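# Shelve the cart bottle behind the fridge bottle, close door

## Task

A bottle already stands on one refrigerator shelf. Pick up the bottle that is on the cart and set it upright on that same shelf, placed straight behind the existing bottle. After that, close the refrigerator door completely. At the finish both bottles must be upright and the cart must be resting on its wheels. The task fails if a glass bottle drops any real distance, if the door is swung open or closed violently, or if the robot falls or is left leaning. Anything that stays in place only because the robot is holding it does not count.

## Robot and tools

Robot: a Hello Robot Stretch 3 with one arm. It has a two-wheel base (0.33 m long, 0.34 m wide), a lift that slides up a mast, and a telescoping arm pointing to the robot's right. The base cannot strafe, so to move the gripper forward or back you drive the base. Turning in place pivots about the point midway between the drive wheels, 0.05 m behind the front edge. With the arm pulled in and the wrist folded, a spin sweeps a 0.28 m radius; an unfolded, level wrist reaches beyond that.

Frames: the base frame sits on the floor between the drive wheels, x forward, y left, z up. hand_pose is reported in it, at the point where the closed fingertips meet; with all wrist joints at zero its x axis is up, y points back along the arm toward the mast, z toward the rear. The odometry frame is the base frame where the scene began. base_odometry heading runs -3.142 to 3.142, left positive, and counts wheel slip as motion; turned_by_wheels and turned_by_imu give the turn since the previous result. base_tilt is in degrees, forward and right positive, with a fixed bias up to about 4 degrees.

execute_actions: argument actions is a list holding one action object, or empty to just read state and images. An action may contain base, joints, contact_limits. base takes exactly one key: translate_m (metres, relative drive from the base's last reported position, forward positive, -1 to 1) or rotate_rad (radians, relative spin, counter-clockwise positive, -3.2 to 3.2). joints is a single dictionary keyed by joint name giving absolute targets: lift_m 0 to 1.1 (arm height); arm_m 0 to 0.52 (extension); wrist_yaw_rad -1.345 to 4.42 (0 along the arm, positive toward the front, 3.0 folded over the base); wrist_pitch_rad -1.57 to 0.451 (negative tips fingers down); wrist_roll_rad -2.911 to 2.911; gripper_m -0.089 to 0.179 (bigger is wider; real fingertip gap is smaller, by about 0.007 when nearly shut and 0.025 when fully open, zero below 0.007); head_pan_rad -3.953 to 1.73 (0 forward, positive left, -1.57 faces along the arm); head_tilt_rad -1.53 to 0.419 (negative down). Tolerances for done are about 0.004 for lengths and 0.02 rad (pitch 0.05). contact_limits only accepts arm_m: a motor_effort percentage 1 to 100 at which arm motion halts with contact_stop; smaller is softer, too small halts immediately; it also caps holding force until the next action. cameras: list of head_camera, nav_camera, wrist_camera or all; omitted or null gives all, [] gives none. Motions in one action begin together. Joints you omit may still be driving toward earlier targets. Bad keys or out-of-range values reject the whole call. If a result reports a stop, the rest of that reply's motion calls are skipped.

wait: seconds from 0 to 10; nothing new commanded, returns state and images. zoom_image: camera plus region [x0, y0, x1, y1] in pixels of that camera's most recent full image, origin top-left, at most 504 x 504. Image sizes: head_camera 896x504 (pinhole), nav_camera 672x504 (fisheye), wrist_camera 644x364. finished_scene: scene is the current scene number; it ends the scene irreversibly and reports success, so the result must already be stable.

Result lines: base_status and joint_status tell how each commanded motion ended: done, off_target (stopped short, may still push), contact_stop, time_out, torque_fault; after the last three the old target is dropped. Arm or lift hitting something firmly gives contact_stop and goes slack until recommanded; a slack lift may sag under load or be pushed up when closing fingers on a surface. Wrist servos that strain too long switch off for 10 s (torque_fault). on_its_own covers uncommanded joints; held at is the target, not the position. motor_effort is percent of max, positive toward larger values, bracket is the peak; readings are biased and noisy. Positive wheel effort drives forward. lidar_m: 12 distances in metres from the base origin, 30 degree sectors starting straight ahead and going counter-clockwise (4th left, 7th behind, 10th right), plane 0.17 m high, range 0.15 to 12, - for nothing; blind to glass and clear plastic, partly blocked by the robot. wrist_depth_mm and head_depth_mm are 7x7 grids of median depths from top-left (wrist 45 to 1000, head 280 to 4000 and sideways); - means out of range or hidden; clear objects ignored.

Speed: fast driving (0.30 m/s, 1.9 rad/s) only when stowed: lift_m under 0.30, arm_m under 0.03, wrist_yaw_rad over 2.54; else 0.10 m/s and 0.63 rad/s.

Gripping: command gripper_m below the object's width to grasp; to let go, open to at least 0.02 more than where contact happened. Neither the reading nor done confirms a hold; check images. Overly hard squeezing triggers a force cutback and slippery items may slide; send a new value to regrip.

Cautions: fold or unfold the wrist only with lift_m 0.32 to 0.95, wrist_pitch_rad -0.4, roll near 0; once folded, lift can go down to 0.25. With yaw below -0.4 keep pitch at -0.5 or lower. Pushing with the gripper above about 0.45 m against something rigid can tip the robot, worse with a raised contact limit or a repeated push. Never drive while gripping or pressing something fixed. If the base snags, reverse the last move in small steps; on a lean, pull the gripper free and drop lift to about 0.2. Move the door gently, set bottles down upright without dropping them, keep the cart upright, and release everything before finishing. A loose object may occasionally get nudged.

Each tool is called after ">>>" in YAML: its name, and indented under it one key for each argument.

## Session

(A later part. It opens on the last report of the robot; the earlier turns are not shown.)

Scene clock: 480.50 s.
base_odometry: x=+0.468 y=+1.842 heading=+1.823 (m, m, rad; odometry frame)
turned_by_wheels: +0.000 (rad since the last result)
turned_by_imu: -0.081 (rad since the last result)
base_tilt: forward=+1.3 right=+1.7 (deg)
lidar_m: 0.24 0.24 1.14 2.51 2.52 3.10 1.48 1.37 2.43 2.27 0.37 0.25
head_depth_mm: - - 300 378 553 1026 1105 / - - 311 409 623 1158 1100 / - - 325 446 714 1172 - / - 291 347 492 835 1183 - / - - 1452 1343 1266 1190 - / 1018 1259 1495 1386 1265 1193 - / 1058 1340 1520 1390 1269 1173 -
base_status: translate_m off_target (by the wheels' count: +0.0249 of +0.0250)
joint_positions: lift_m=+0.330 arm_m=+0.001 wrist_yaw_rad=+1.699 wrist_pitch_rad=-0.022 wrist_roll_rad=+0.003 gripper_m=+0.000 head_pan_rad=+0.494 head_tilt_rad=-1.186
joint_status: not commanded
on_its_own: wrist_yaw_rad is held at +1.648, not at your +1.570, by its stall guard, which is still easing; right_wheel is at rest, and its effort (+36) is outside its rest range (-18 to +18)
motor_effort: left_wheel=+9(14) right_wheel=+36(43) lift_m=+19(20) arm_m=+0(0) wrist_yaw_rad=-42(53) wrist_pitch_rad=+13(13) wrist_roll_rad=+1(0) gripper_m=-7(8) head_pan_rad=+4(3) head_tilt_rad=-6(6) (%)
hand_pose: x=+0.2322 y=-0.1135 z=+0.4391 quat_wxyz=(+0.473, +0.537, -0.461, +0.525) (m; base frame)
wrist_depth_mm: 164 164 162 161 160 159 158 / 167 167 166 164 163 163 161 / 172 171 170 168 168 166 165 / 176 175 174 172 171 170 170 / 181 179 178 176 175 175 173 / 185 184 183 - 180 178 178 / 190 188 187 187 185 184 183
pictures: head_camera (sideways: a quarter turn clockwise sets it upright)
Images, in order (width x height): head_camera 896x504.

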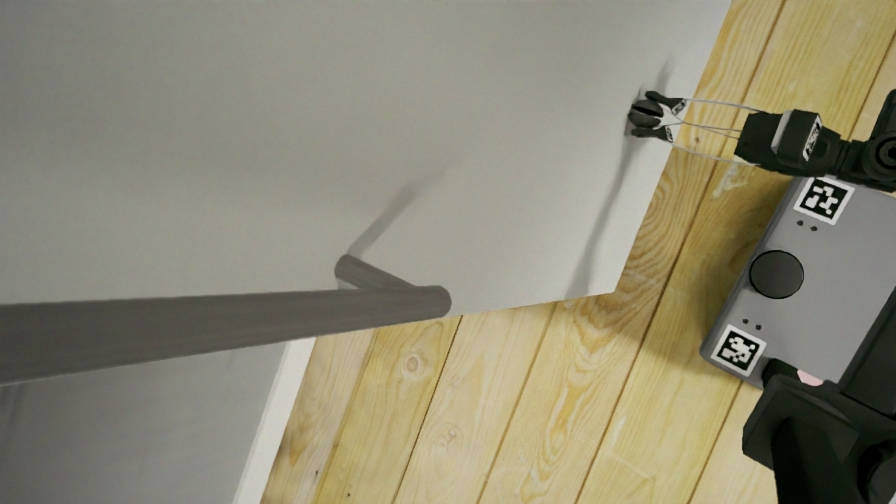

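>>> execute_actions:
  actions:
    - {"base":{"translate_m":-0.15},"joints":{"head_pan_rad":0.3,"head_tilt_rad":-0.8}}
  cameras: ["head_camera"]

>>> finished_scene:
  scene: 1

Scene clock: 489.60 s.
base_odometry: x=+0.505 y=+1.697 heading=+1.823 (m, m, rad; odometry frame)
turned_by_wheels: +0.000 (rad since the last result)
turned_by_imu: +0.001 (rad since the last result)
base_tilt: forward=+1.3 right=+1.8 (deg)
lidar_m: 0.39 0.40 1.34 2.49 2.43 2.91 1.37 1.23 2.44 2.28 0.61 0.41
head_depth_mm: 291 322 369 432 521 655 880 / 293 329 377 443 537 683 929 / 296 335 386 455 554 709 984 / 301 338 386 453 575 742 1041 / 310 342 405 505 1464 1284 1147 / 893 1020 1177 1414 1534 1309 1148 / 909 1038 1207 1451 1537 1303 1143
base_status: done
joint_positions: lift_m=+0.330 arm_m=+0.001 wrist_yaw_rad=+1.719 wrist_pitch_rad=-0.022 wrist_roll_rad=+0.003 gripper_m=+0.000 head_pan_rad=+0.307 head_tilt_rad=-0.803
joint_status: all done
on_its_own: wrist_yaw_rad is held at +1.716, not at your +1.570, by its stall guard, which is not easing now
motor_effort: left_wheel=+2(5) right_wheel=-2(36) lift_m=+19(19) arm_m=+0(0) wrist_yaw_rad=-2(4) wrist_pitch_rad=+12(13) wrist_roll_rad=+0(1) gripper_m=-3(4) head_pan_rad=-5(28) head_tilt_rad=+3(26) (%)
hand_pose: x=+0.2315 y=-0.1084 z=+0.4393 quat_wxyz=(+0.467, +0.541, -0.456, +0.530) (m; base frame)
wrist_depth_mm: 876 305 302 302 295 291 292 / 922 312 308 305 303 302 294 / 935 321 315 310 307 305 302 / 924 328 326 319 315 313 307 / - 333 332 324 324 318 317 / - 350 340 - 332 326 325 / 814 355 348 348 338 337 332
pictures: head_camera (sideways: a quarter turn clockwise sets it upright)
Images, in order (width x height): head_camera 896x504.

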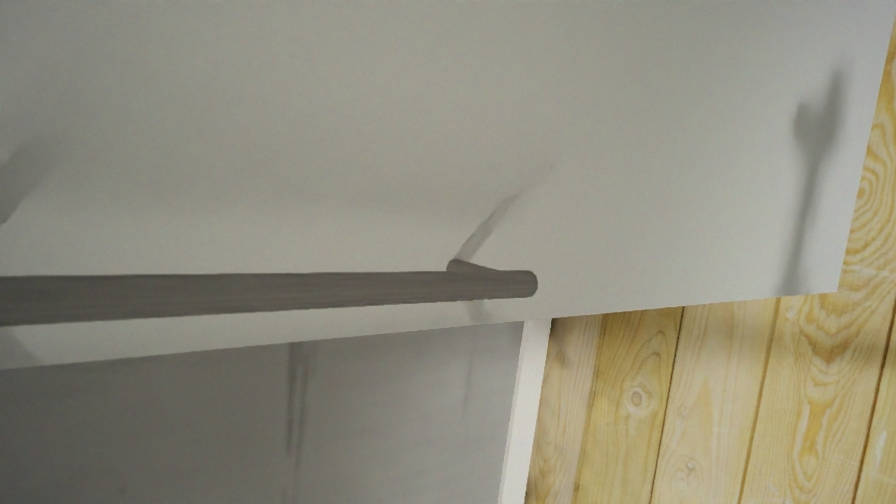

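The scene is finished: the task was done.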